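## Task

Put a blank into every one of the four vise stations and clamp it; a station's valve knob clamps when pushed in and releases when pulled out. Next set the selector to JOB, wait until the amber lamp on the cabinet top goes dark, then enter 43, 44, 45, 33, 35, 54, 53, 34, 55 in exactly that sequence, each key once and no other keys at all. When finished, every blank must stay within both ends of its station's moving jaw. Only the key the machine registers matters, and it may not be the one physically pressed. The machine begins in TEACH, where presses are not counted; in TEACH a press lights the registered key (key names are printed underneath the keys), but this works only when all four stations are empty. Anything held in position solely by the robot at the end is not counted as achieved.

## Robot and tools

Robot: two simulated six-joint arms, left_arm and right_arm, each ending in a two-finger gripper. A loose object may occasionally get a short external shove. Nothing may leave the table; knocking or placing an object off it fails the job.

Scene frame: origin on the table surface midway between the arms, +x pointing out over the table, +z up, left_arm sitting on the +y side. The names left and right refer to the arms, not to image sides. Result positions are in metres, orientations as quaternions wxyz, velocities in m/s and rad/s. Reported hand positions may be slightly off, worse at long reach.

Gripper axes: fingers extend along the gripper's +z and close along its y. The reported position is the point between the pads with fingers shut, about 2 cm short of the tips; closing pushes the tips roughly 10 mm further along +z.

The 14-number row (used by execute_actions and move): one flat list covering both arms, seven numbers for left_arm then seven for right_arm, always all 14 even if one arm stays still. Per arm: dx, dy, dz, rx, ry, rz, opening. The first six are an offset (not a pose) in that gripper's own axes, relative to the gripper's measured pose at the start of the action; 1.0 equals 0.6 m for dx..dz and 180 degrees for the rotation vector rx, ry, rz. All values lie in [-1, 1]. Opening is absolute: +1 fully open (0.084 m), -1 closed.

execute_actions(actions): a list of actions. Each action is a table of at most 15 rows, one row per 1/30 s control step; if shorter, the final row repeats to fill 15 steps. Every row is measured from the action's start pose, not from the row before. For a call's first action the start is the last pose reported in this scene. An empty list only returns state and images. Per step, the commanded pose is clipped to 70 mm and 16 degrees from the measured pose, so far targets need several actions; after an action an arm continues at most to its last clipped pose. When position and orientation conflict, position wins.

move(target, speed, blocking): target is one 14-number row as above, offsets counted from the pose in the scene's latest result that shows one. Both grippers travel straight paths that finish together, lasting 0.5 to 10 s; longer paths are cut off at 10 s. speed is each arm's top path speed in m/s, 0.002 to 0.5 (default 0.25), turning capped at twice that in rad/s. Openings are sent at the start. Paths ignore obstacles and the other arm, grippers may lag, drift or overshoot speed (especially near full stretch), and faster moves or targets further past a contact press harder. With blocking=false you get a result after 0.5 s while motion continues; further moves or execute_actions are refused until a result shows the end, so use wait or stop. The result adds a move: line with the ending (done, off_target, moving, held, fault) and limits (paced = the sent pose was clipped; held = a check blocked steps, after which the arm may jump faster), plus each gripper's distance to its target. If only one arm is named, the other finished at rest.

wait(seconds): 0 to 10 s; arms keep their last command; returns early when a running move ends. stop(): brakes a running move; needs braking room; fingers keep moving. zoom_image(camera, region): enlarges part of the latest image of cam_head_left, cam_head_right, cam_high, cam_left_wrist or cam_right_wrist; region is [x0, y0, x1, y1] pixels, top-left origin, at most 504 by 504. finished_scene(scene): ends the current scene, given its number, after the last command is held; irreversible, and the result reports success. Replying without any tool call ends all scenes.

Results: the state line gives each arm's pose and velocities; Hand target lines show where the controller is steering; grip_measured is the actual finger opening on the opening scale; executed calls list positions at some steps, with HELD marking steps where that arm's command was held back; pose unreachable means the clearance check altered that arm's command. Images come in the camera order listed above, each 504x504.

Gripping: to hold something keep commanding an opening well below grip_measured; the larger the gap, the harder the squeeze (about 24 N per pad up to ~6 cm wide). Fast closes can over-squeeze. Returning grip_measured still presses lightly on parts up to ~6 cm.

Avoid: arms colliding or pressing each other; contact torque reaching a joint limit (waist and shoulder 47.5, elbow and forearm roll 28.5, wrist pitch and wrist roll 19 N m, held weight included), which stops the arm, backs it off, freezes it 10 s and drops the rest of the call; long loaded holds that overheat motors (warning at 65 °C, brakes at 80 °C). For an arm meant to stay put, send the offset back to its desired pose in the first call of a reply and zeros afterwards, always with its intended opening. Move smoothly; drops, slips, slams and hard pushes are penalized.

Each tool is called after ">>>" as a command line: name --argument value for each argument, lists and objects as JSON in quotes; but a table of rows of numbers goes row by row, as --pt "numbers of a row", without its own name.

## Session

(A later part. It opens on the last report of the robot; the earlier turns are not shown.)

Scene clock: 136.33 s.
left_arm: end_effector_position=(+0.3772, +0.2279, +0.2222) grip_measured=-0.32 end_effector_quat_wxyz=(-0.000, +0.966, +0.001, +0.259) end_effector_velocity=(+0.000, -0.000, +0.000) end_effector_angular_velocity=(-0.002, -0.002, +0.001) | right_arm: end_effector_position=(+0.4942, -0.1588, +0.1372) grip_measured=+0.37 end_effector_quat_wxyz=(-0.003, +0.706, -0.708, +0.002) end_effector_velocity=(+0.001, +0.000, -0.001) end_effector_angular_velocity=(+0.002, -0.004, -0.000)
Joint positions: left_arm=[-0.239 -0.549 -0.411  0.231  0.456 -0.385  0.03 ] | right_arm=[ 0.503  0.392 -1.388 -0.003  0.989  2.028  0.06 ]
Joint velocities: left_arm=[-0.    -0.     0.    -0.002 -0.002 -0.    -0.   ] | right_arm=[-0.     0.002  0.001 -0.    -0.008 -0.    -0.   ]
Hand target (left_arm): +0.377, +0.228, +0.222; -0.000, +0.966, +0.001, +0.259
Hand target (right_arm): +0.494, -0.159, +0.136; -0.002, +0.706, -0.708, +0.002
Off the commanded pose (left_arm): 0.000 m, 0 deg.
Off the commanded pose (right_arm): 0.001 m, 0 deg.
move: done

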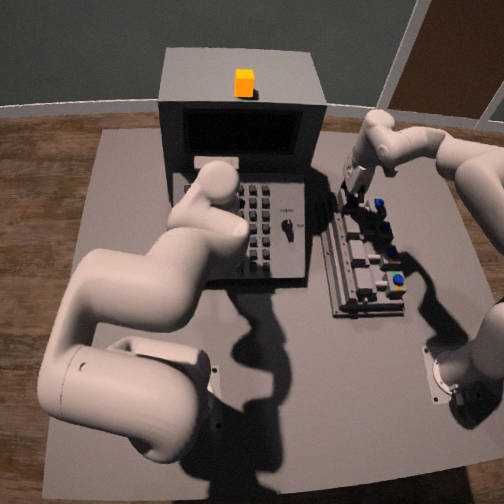

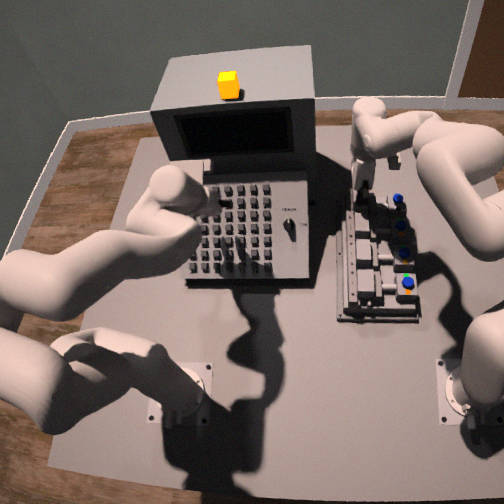

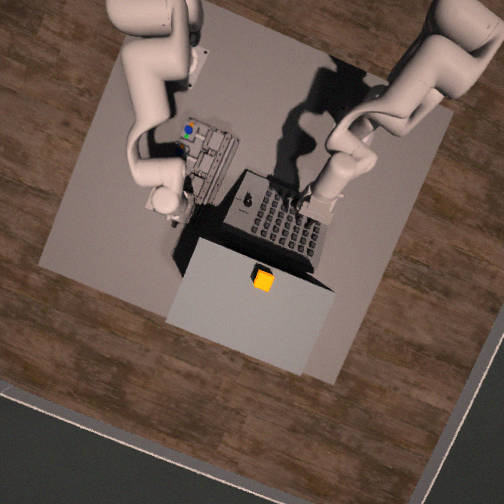

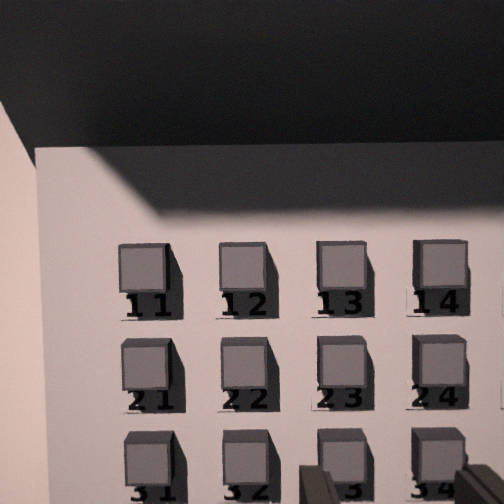

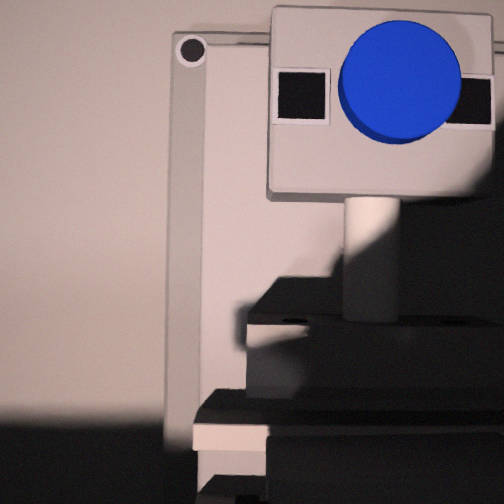

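>>> move --target '[0,0,0,0,0,0,-0.3,0.004,0.002,0.003,0,0,0,0.1]' --speed 0.06

>>> move --target '[0,0,0,0,0,0,-0.3,0,0,0.034,0,0,0,0.1]' --speed 0.06

>>> move --target '[0,0,0,0,0,0,-0.3,0,0,0,0,0,0,0.6]'

>>> move --target '[0,0,0,0,0,0,-0.3,0,0,-0.067,0,0,0,0.6]'

>>> move --target '[0,0,0,0,0,0,-0.3,0.176,0.002,0,0,0,0,-1]'

>>> move --target '[0,0,0,0,0,0,-0.3,0,0,0.058,0,0,0,-1]' --speed 0.08

>>> move --target '[-0.052,0.327,-0.024,0,0,0,-0.3,0,0,-0.07,0,0,0,-1]'

Scene clock: 138.83 s.
left_arm: end_effector_position=(+0.3772, +0.2279, +0.2222) grip_measured=-0.32 end_effector_quat_wxyz=(-0.000, +0.966, +0.001, +0.259) end_effector_velocity=(+0.000, -0.000, +0.000) end_effector_angular_velocity=(-0.000, -0.000, -0.000) | right_arm: end_effector_position=(+0.4930, -0.1611, +0.1355) grip_measured=+0.37 end_effector_quat_wxyz=(-0.003, +0.706, -0.708, +0.002) end_effector_velocity=(-0.000, -0.000, +0.001) end_effector_angular_velocity=(+0.001, -0.002, +0.000)
Joint positions: left_arm=[-0.239 -0.549 -0.411  0.231  0.456 -0.385  0.03 ] | right_arm=[ 0.5    0.387 -1.375 -0.003  0.981  2.025  0.06 ]
Joint velocities: left_arm=[-0.     0.001 -0.    -0.    -0.001  0.    -0.   ] | right_arm=[-0.    -0.003  0.003  0.    -0.002 -0.001 -0.   ]
Hand target (left_arm): +0.377, +0.228, +0.222; -0.000, +0.966, +0.001, +0.259
Hand target (right_arm): +0.493, -0.161, +0.135; -0.003, +0.706, -0.708, +0.002
Off the commanded pose (left_arm): 0.000 m, 0 deg.
Off the commanded pose (right_arm): 0.000 m, 0 deg.
move: done

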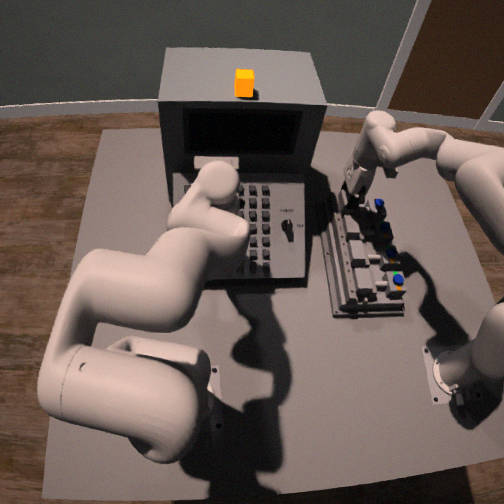

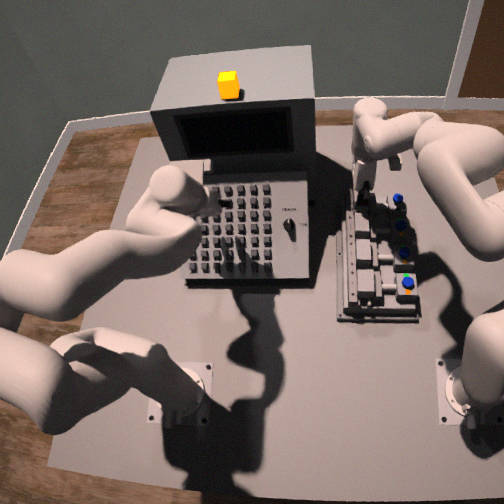

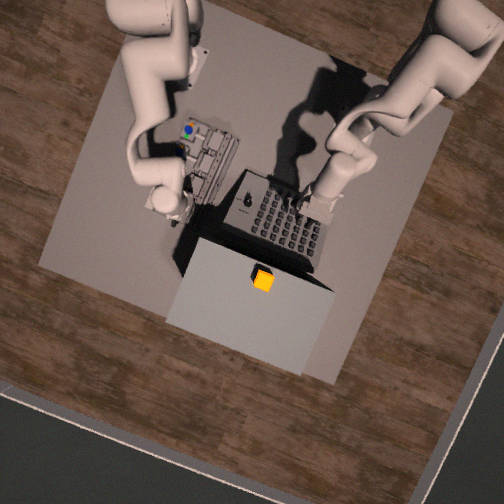

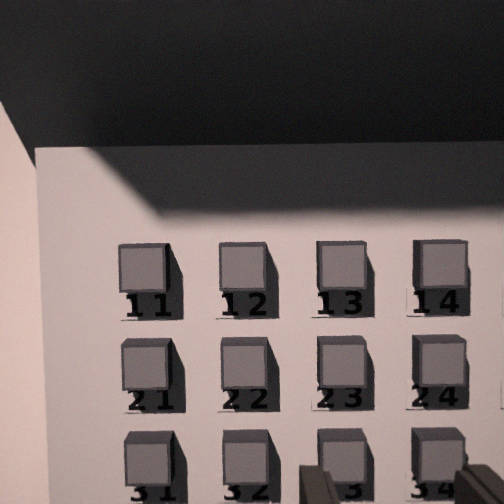

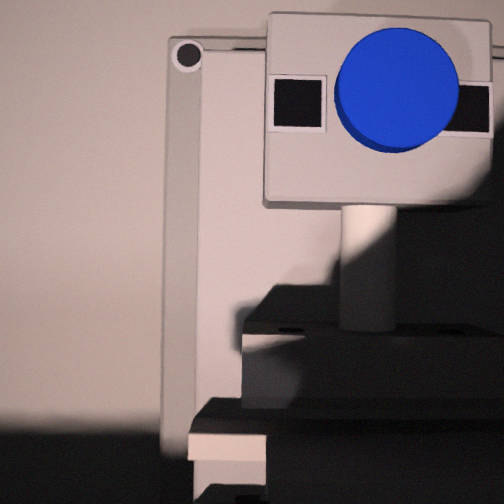

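Scene clock: 139.60 s.
left_arm: end_effector_position=(+0.3772, +0.2279, +0.2222) grip_measured=-0.32 end_effector_quat_wxyz=(-0.000, +0.966, +0.001, +0.259) end_effector_velocity=(+0.000, -0.000, +0.000) end_effector_angular_velocity=(-0.001, +0.000, +0.000) | right_arm: end_effector_position=(+0.4934, -0.1609, +0.1162) grip_measured=+0.37 end_effector_quat_wxyz=(-0.004, +0.706, -0.708, +0.002) end_effector_velocity=(+0.000, -0.000, -0.001) end_effector_angular_velocity=(+0.002, -0.001, -0.001)
Joint positions: left_arm=[-0.239 -0.549 -0.411  0.231  0.456 -0.385  0.03 ] | right_arm=[ 0.5    0.413 -1.354 -0.003  0.933  2.025  0.06 ]
Joint velocities: left_arm=[ 0.     0.001 -0.001 -0.001 -0.     0.    -0.   ] | right_arm=[-0.001  0.     0.003  0.001 -0.005 -0.     0.   ]
Hand target (left_arm): +0.377, +0.228, +0.222; -0.000, +0.966, +0.001, +0.259
Hand target (right_arm): +0.493, -0.161, +0.115; -0.003, +0.706, -0.708, +0.002
Off the commanded pose (left_arm): 0.000 m, 0 deg.
Off the commanded pose (right_arm): 0.001 m, 0 deg.
move: done

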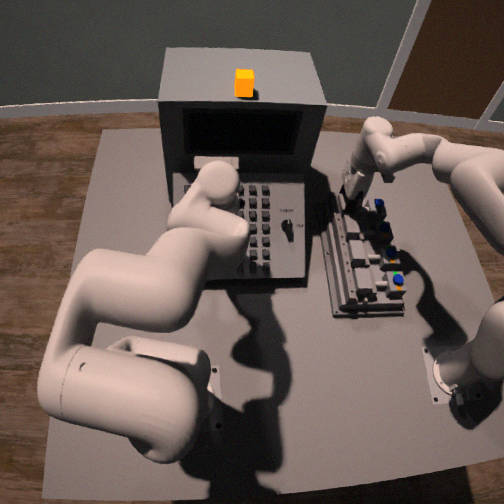

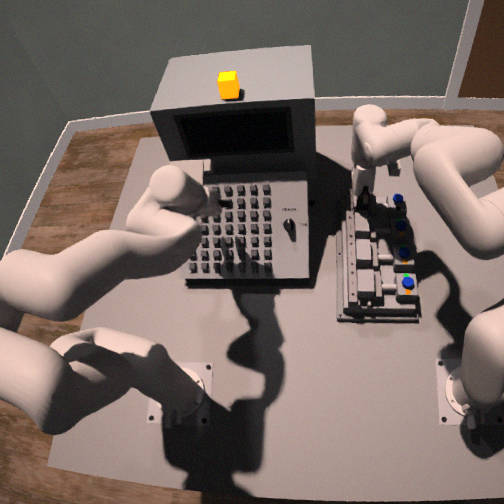

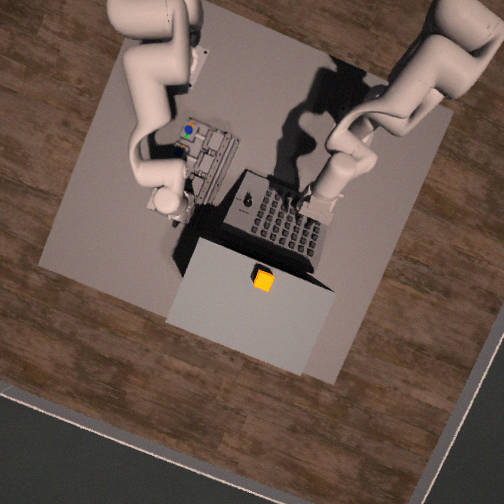

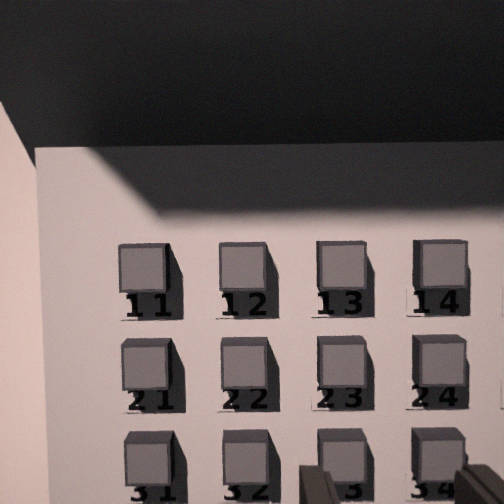

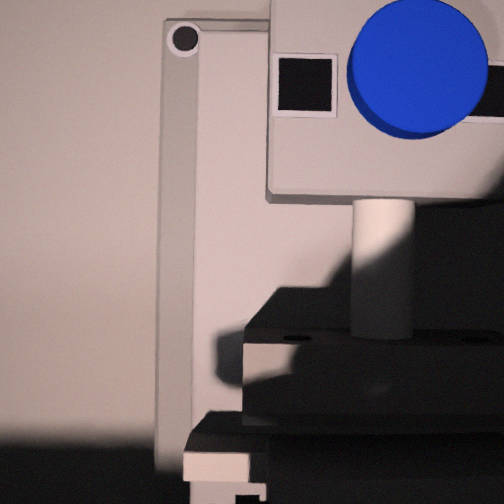

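Scene clock: 140.13 s.
left_arm: end_effector_position=(+0.3772, +0.2279, +0.2222) grip_measured=-0.32 end_effector_quat_wxyz=(-0.000, +0.966, +0.001, +0.259) end_effector_velocity=(-0.000, -0.000, -0.000) end_effector_angular_velocity=(-0.000, -0.000, -0.001) | right_arm: end_effector_position=(+0.4934, -0.1609, +0.1162) grip_measured=+0.59 end_effector_quat_wxyz=(-0.004, +0.706, -0.708, +0.002) end_effector_velocity=(-0.000, -0.000, -0.001) end_effector_angular_velocity=(-0.002, +0.001, +0.001)
Joint positions: left_arm=[-0.239 -0.549 -0.411  0.231  0.456 -0.385  0.03 ] | right_arm=[ 0.5    0.413 -1.354 -0.003  0.933  2.025  0.069]
Joint velocities: left_arm=[-0.    -0.     0.001  0.    -0.001 -0.    -0.   ] | right_arm=[ 0.     0.001 -0.    -0.002  0.001  0.     0.   ]
Hand target (left_arm): +0.377, +0.228, +0.222; -0.000, +0.966, +0.001, +0.259
Hand target (right_arm): +0.493, -0.161, +0.116; -0.004, +0.706, -0.708, +0.002
Off the commanded pose (left_arm): 0.000 m, 0 deg.
Off the commanded pose (right_arm): 0.000 m, 0 deg.
move: done

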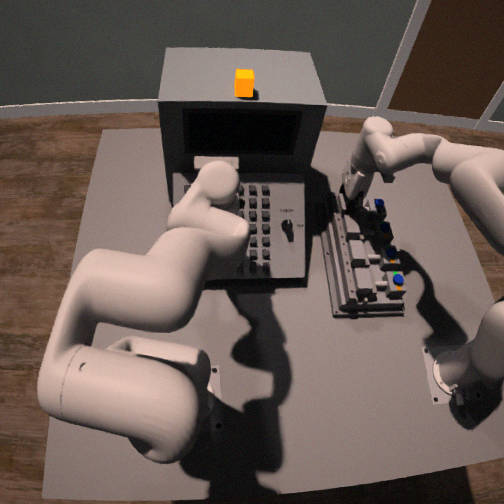

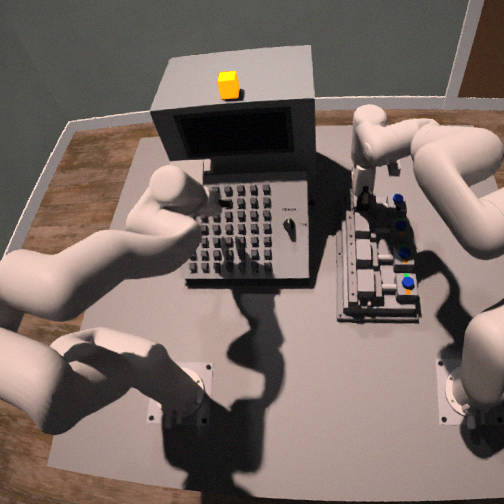

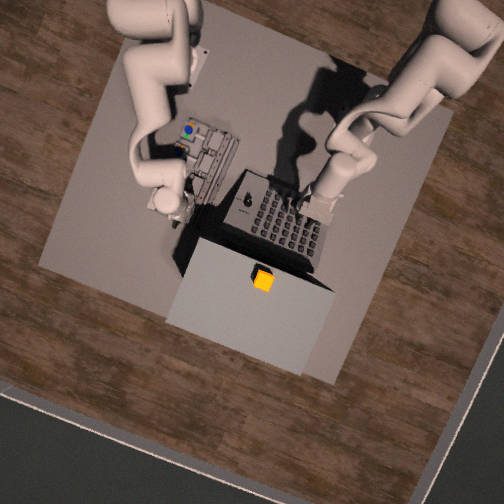

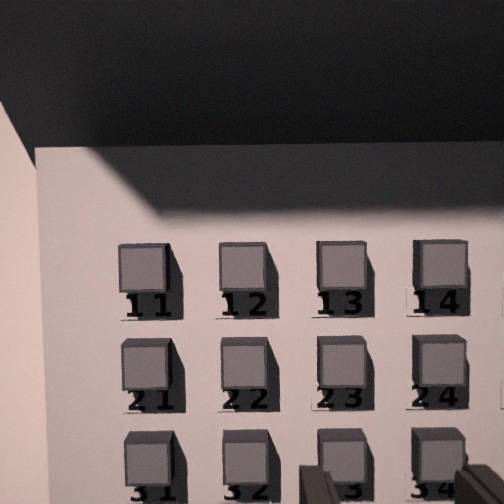

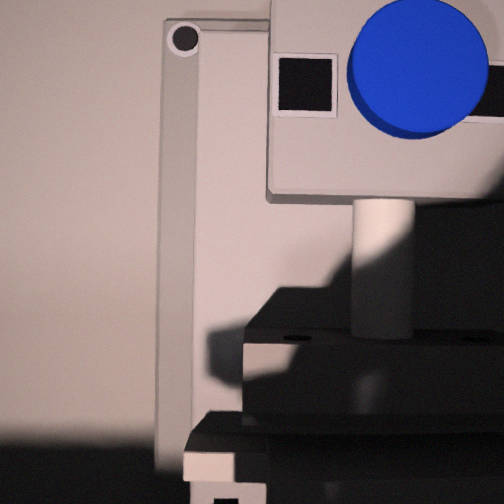

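Scene clock: 140.93 s.
left_arm: end_effector_position=(+0.3772, +0.2279, +0.2222) grip_measured=-0.32 end_effector_quat_wxyz=(-0.000, +0.966, +0.001, +0.259) end_effector_velocity=(-0.000, +0.000, +0.000) end_effector_angular_velocity=(+0.001, -0.000, -0.001) | right_arm: end_effector_position=(+0.4930, -0.1612, +0.1556) grip_measured=+0.59 end_effector_quat_wxyz=(-0.003, +0.706, -0.708, +0.002) end_effector_velocity=(+0.000, +0.000, +0.004) end_effector_angular_velocity=(+0.001, -0.000, -0.000)
Joint positions: left_arm=[-0.239 -0.549 -0.411  0.231  0.456 -0.385  0.03 ] | right_arm=[ 0.5    0.364 -1.401 -0.003  1.03   2.025  0.069]
Joint velocities: left_arm=[-0.    -0.    -0.     0.001  0.001  0.     0.   ] | right_arm=[-0.    -0.003 -0.006  0.001  0.008 -0.     0.   ]
Hand target (left_arm): +0.377, +0.228, +0.222; -0.000, +0.966, +0.001, +0.259
Hand target (right_arm): +0.493, -0.161, +0.156; -0.004, +0.706, -0.708, +0.002
Off the commanded pose (left_arm): 0.000 m, 0 deg.
Off the commanded pose (right_arm): 0.001 m, 0 deg.
move: done

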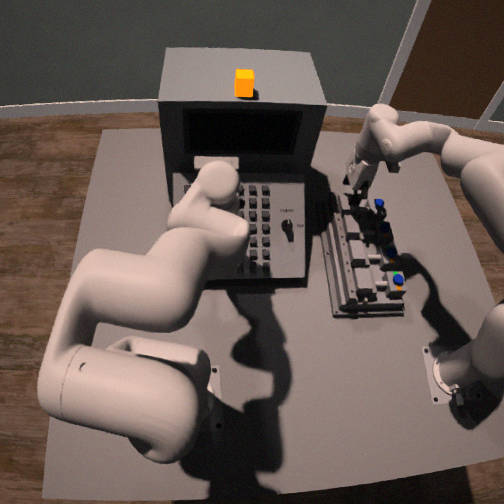

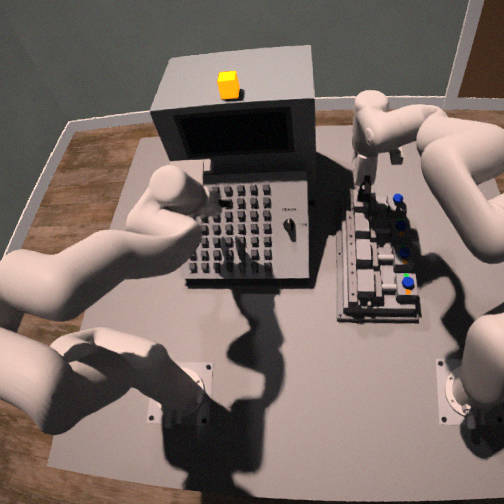

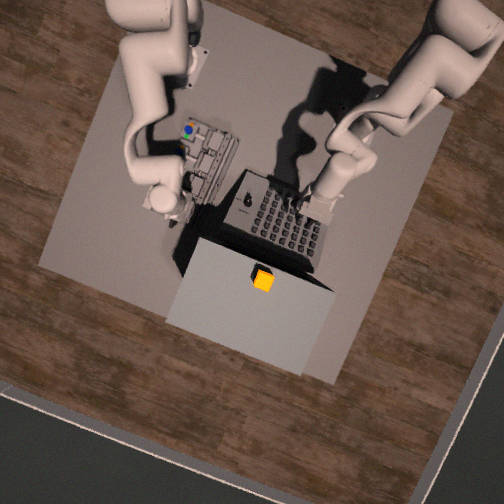

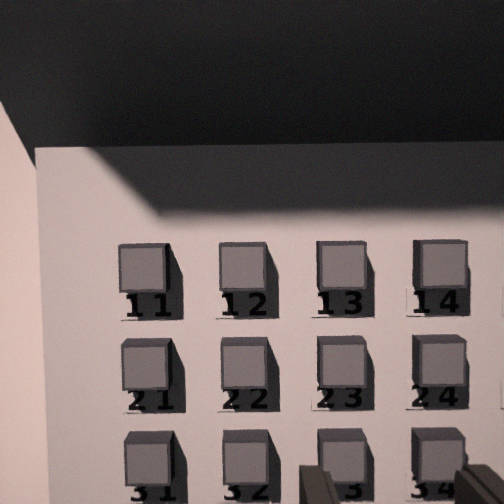

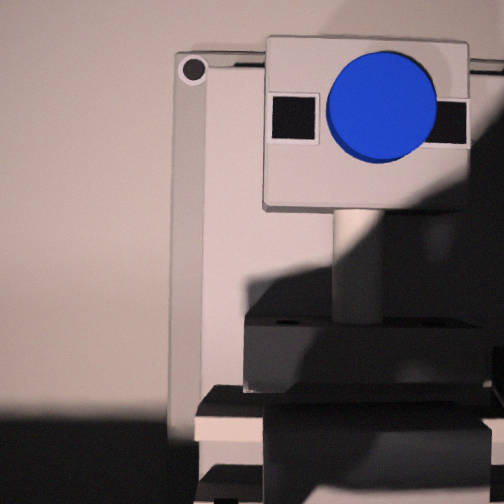

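Scene clock: 141.90 s.
left_arm: end_effector_position=(+0.3772, +0.2279, +0.2222) grip_measured=-0.32 end_effector_quat_wxyz=(-0.000, +0.966, +0.001, +0.259) end_effector_velocity=(+0.000, -0.000, +0.000) end_effector_angular_velocity=(-0.002, -0.002, +0.001) | right_arm: end_effector_position=(+0.4915, -0.2664, +0.1554) grip_measured=-1.00 end_effector_quat_wxyz=(-0.003, +0.707, -0.708, +0.002) end_effector_velocity=(+0.000, -0.003, +0.001) end_effector_angular_velocity=(+0.001, -0.002, -0.001)
Joint positions: left_arm=[-0.239 -0.549 -0.411  0.231  0.456 -0.385  0.03 ] | right_arm=[ 0.319  0.237 -1.222 -0.002  0.978  1.843  0.   ]
Joint velocities: left_arm=[ 0.    -0.    -0.    -0.002 -0.002  0.    -0.   ] | right_arm=[-0.006 -0.005  0.004  0.001 -0.001 -0.006  0.   ]
Hand target (left_arm): +0.377, +0.228, +0.222; -0.000, +0.966, +0.001, +0.259
Hand target (right_arm): +0.492, -0.267, +0.155; -0.003, +0.706, -0.708, +0.002
Off the commanded pose (left_arm): 0.000 m, 0 deg.
Off the commanded pose (right_arm): 0.000 m, 0 deg.
move: done

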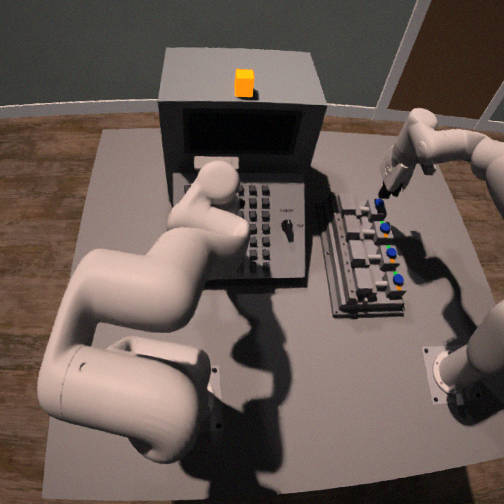

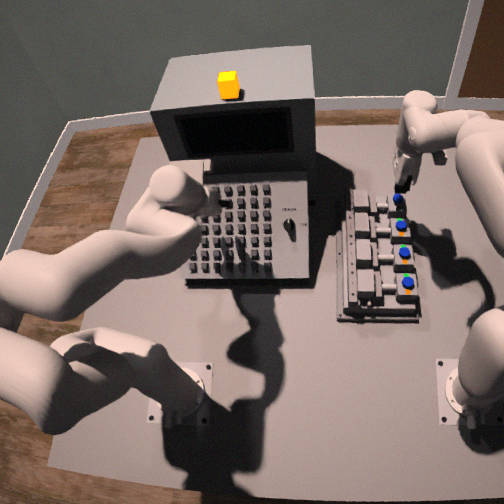

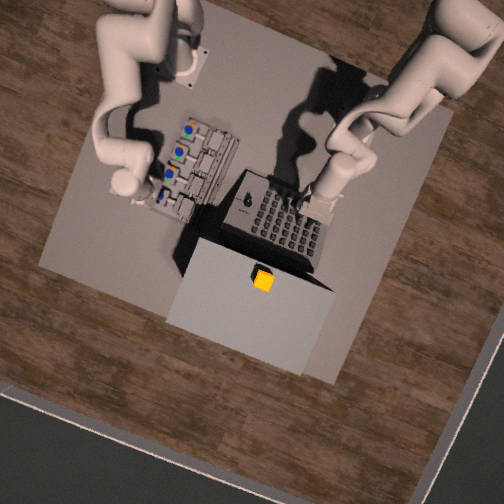

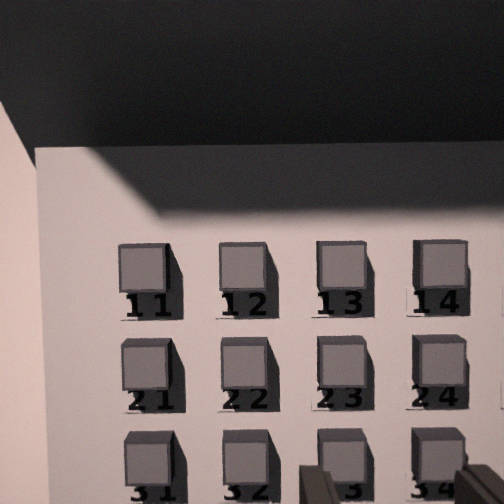

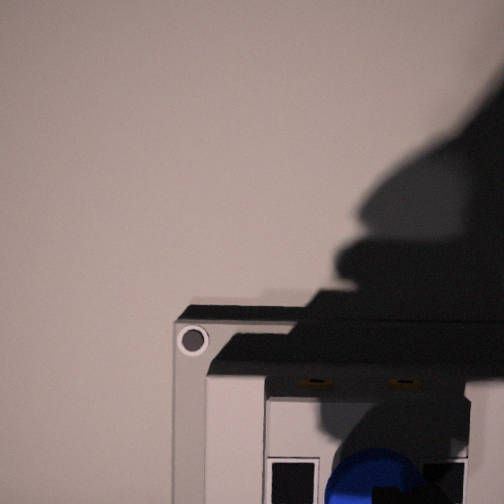

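Scene clock: 142.80 s.
left_arm: end_effector_position=(+0.3772, +0.2279, +0.2222) grip_measured=-0.32 end_effector_quat_wxyz=(-0.000, +0.966, +0.001, +0.259) end_effector_velocity=(+0.000, +0.000, +0.000) end_effector_angular_velocity=(+0.000, -0.000, -0.000) | right_arm: end_effector_position=(+0.4919, -0.2662, +0.1212) grip_measured=-1.00 end_effector_quat_wxyz=(-0.003, +0.707, -0.708, +0.003) end_effector_velocity=(-0.001, -0.001, -0.004) end_effector_angular_velocity=(-0.002, +0.005, +0.000)
Joint positions: left_arm=[-0.239 -0.549 -0.411  0.231  0.456 -0.385  0.03 ] | right_arm=[ 0.319  0.284 -1.181 -0.002  0.889  1.843  0.   ]
Joint velocities: left_arm=[ 0. -0. -0.  0. -0.  0.  0.] | right_arm=[-0.     0.006  0.004 -0.001 -0.005  0.     0.   ]
Hand target (left_arm): +0.377, +0.228, +0.222; -0.000, +0.966, +0.001, +0.259
Hand target (right_arm): +0.492, -0.266, +0.121; -0.003, +0.707, -0.708, +0.002
Off the commanded pose (left_arm): 0.000 m, 0 deg.
Off the commanded pose (right_arm): 0.001 m, 0 deg.
move: done

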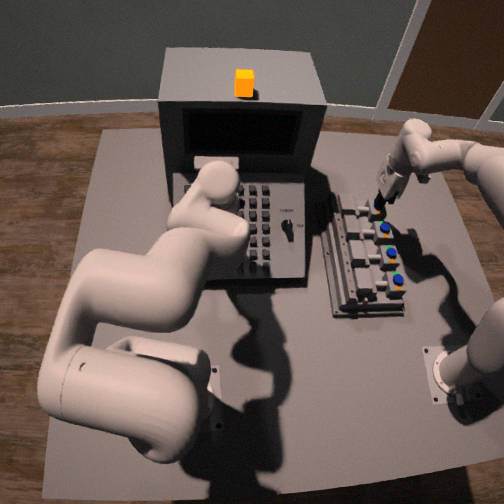

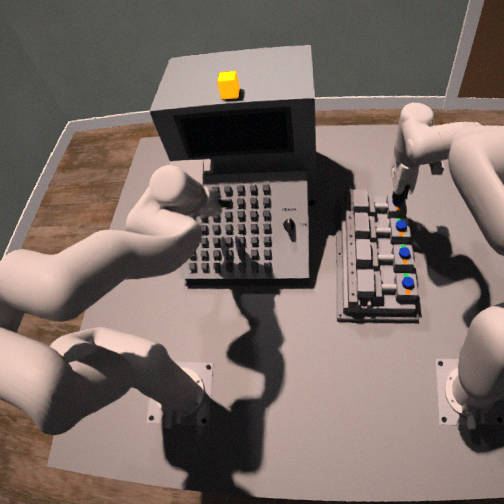

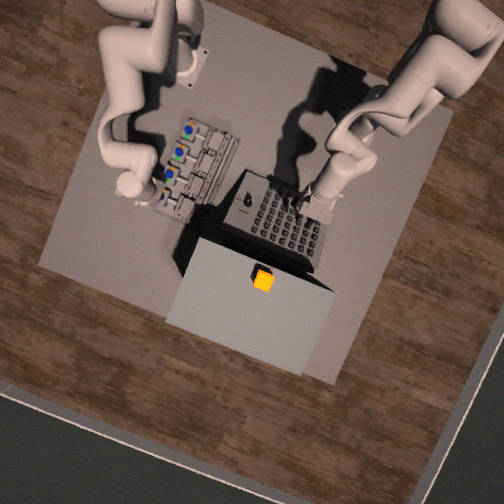

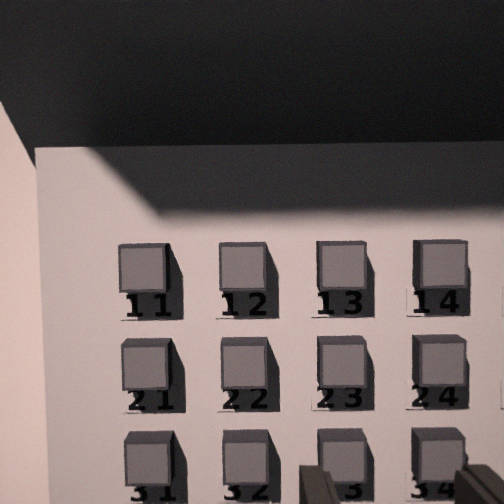

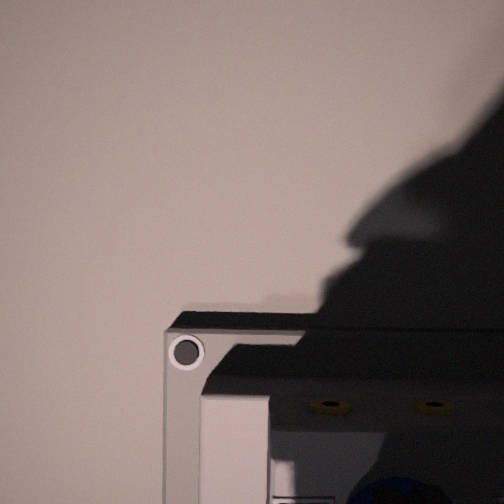

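Scene clock: 144.17 s.
left_arm: end_effector_position=(+0.3429, +0.0321, +0.2188) grip_measured=-0.32 end_effector_quat_wxyz=(+0.001, +0.966, +0.001, +0.258) end_effector_velocity=(+0.000, -0.002, -0.000) end_effector_angular_velocity=(+0.006, -0.000, +0.004) | right_arm: end_effector_position=(+0.4917, -0.2663, +0.1631) grip_measured=-1.00 end_effector_quat_wxyz=(-0.003, +0.707, -0.708, +0.003) end_effector_velocity=(+0.001, +0.001, +0.001) end_effector_angular_velocity=(+0.001, -0.002, +0.000)
Joint positions: left_arm=[-0.775 -0.288 -0.671  0.593  0.643 -1.163  0.03 ] | right_arm=[ 0.319  0.227 -1.232 -0.002  0.997  1.843  0.   ]
Joint velocities: left_arm=[-0.007  0.009 -0.01   0.007  0.01  -0.013 -0.   ] | right_arm=[ 0.    -0.    -0.002  0.001  0.001 -0.001  0.   ]
Hand target (left_arm): +0.343, +0.032, +0.219; +0.000, +0.966, +0.001, +0.258
Hand target (right_arm): +0.492, -0.266, +0.163; -0.003, +0.707, -0.708, +0.003
Off the commanded pose (left_arm): 0.001 m, 0 deg.
Off the commanded pose (right_arm): 0.000 m, 0 deg.
move: done

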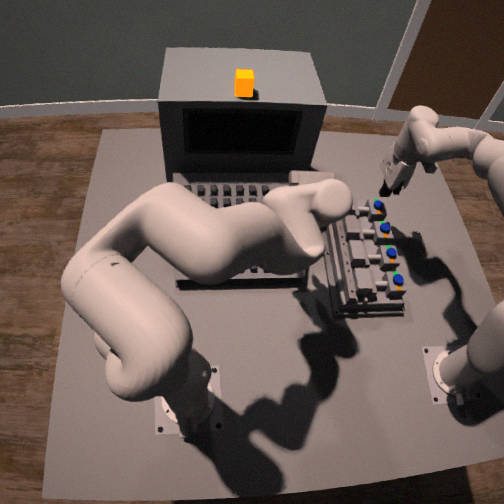

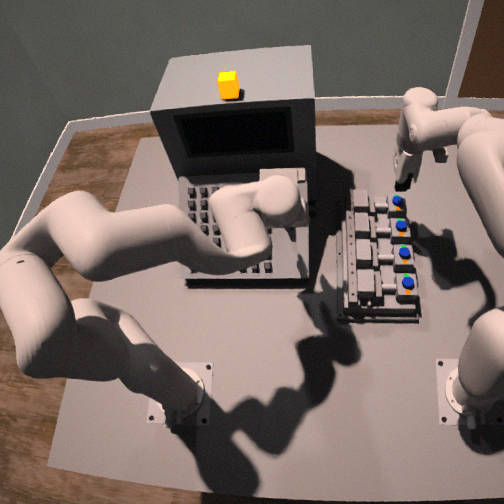

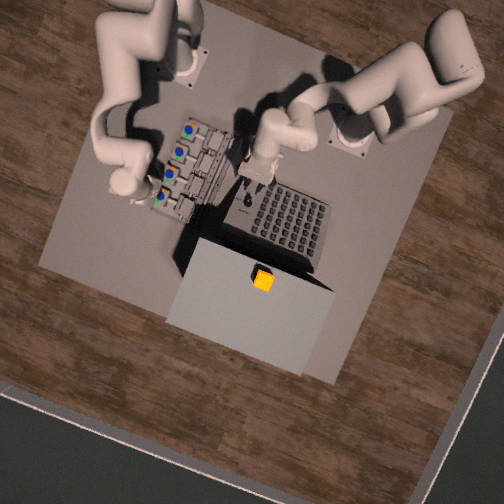

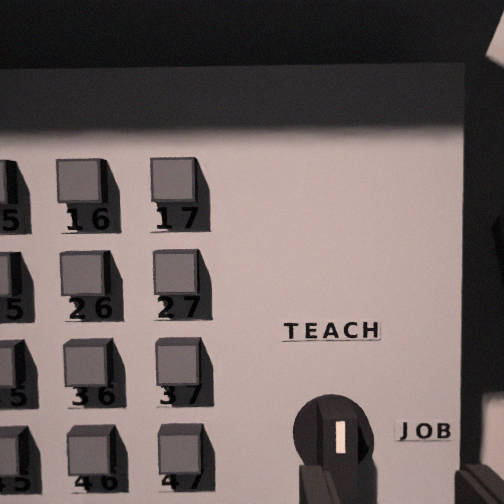

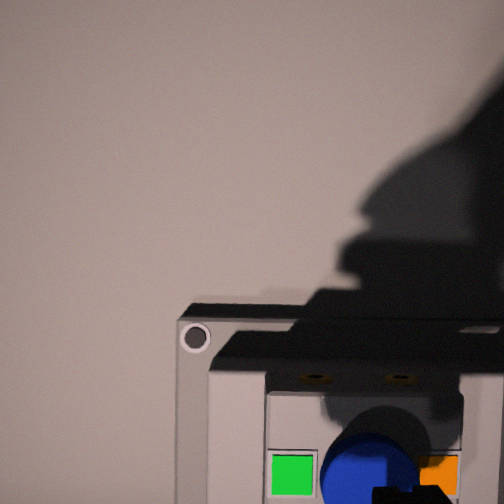

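>>> move --target '[-0.009,-0.003,0.075,0,0,0,-0.3,0.1,0,0,0,0,0,-1]' --speed 0.12

Scene clock: 145.67 s.
left_arm: end_effector_position=(+0.3607, +0.0339, +0.1776) grip_measured=-0.32 end_effector_quat_wxyz=(+0.001, +0.966, +0.001, +0.258) end_effector_velocity=(+0.000, +0.000, -0.003) end_effector_angular_velocity=(+0.002, +0.001, +0.000) | right_arm: end_effector_position=(+0.4916, -0.3261, +0.1630) grip_measured=-1.00 end_effector_quat_wxyz=(-0.003, +0.707, -0.708, +0.003) end_effector_velocity=(-0.000, -0.002, -0.000) end_effector_angular_velocity=(+0.001, +0.001, -0.001)
Joint positions: left_arm=[-0.717 -0.17  -0.661  0.691  0.514 -1.238  0.03 ] | right_arm=[ 0.206  0.186 -1.177 -0.001  0.983  1.73   0.   ]
Joint velocities: left_arm=[ 0.002  0.006  0.001  0.007 -0.004 -0.006  0.   ] | right_arm=[-0.004 -0.002  0.003  0.001 -0.    -0.004  0.   ]
Hand target (left_arm): +0.361, +0.034, +0.177; +0.001, +0.966, +0.001, +0.258
Hand target (right_arm): +0.492, -0.326, +0.163; -0.003, +0.707, -0.708, +0.003
Off the commanded pose (left_arm): 0.000 m, 0 deg.
Off the commanded pose (right_arm): 0.000 m, 0 deg.
move: done

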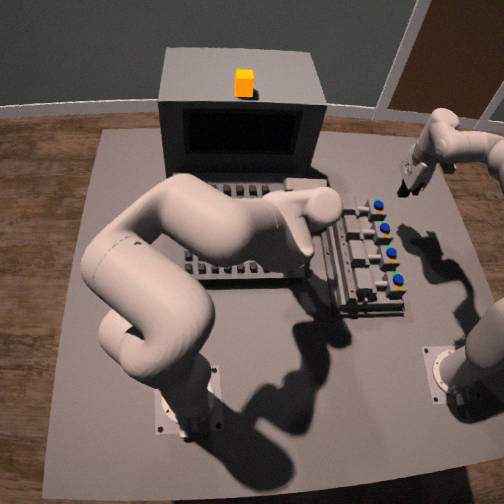

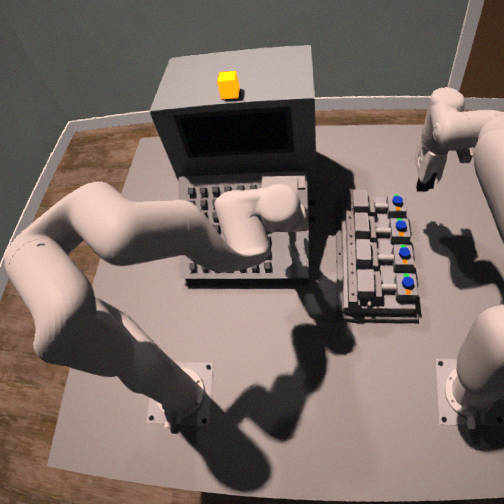

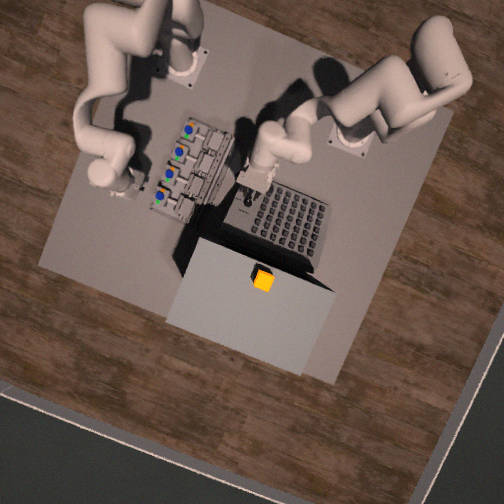

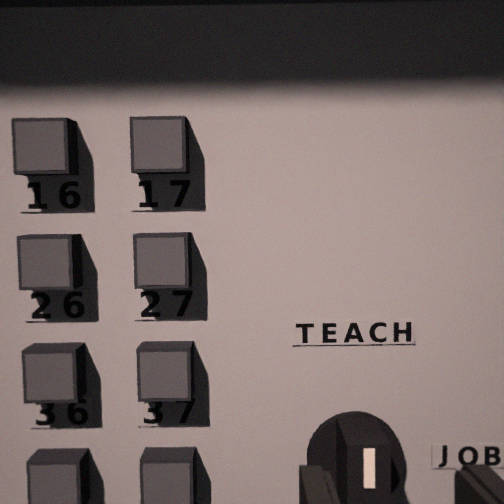

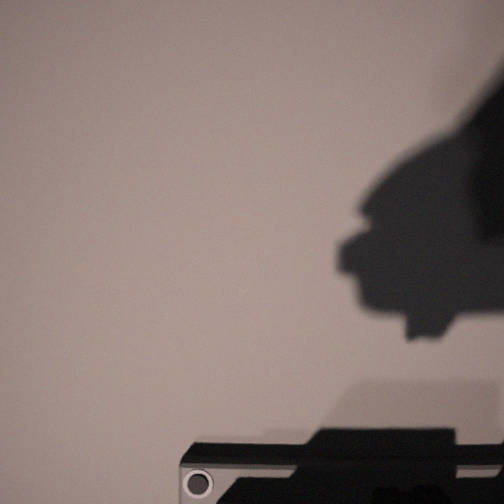

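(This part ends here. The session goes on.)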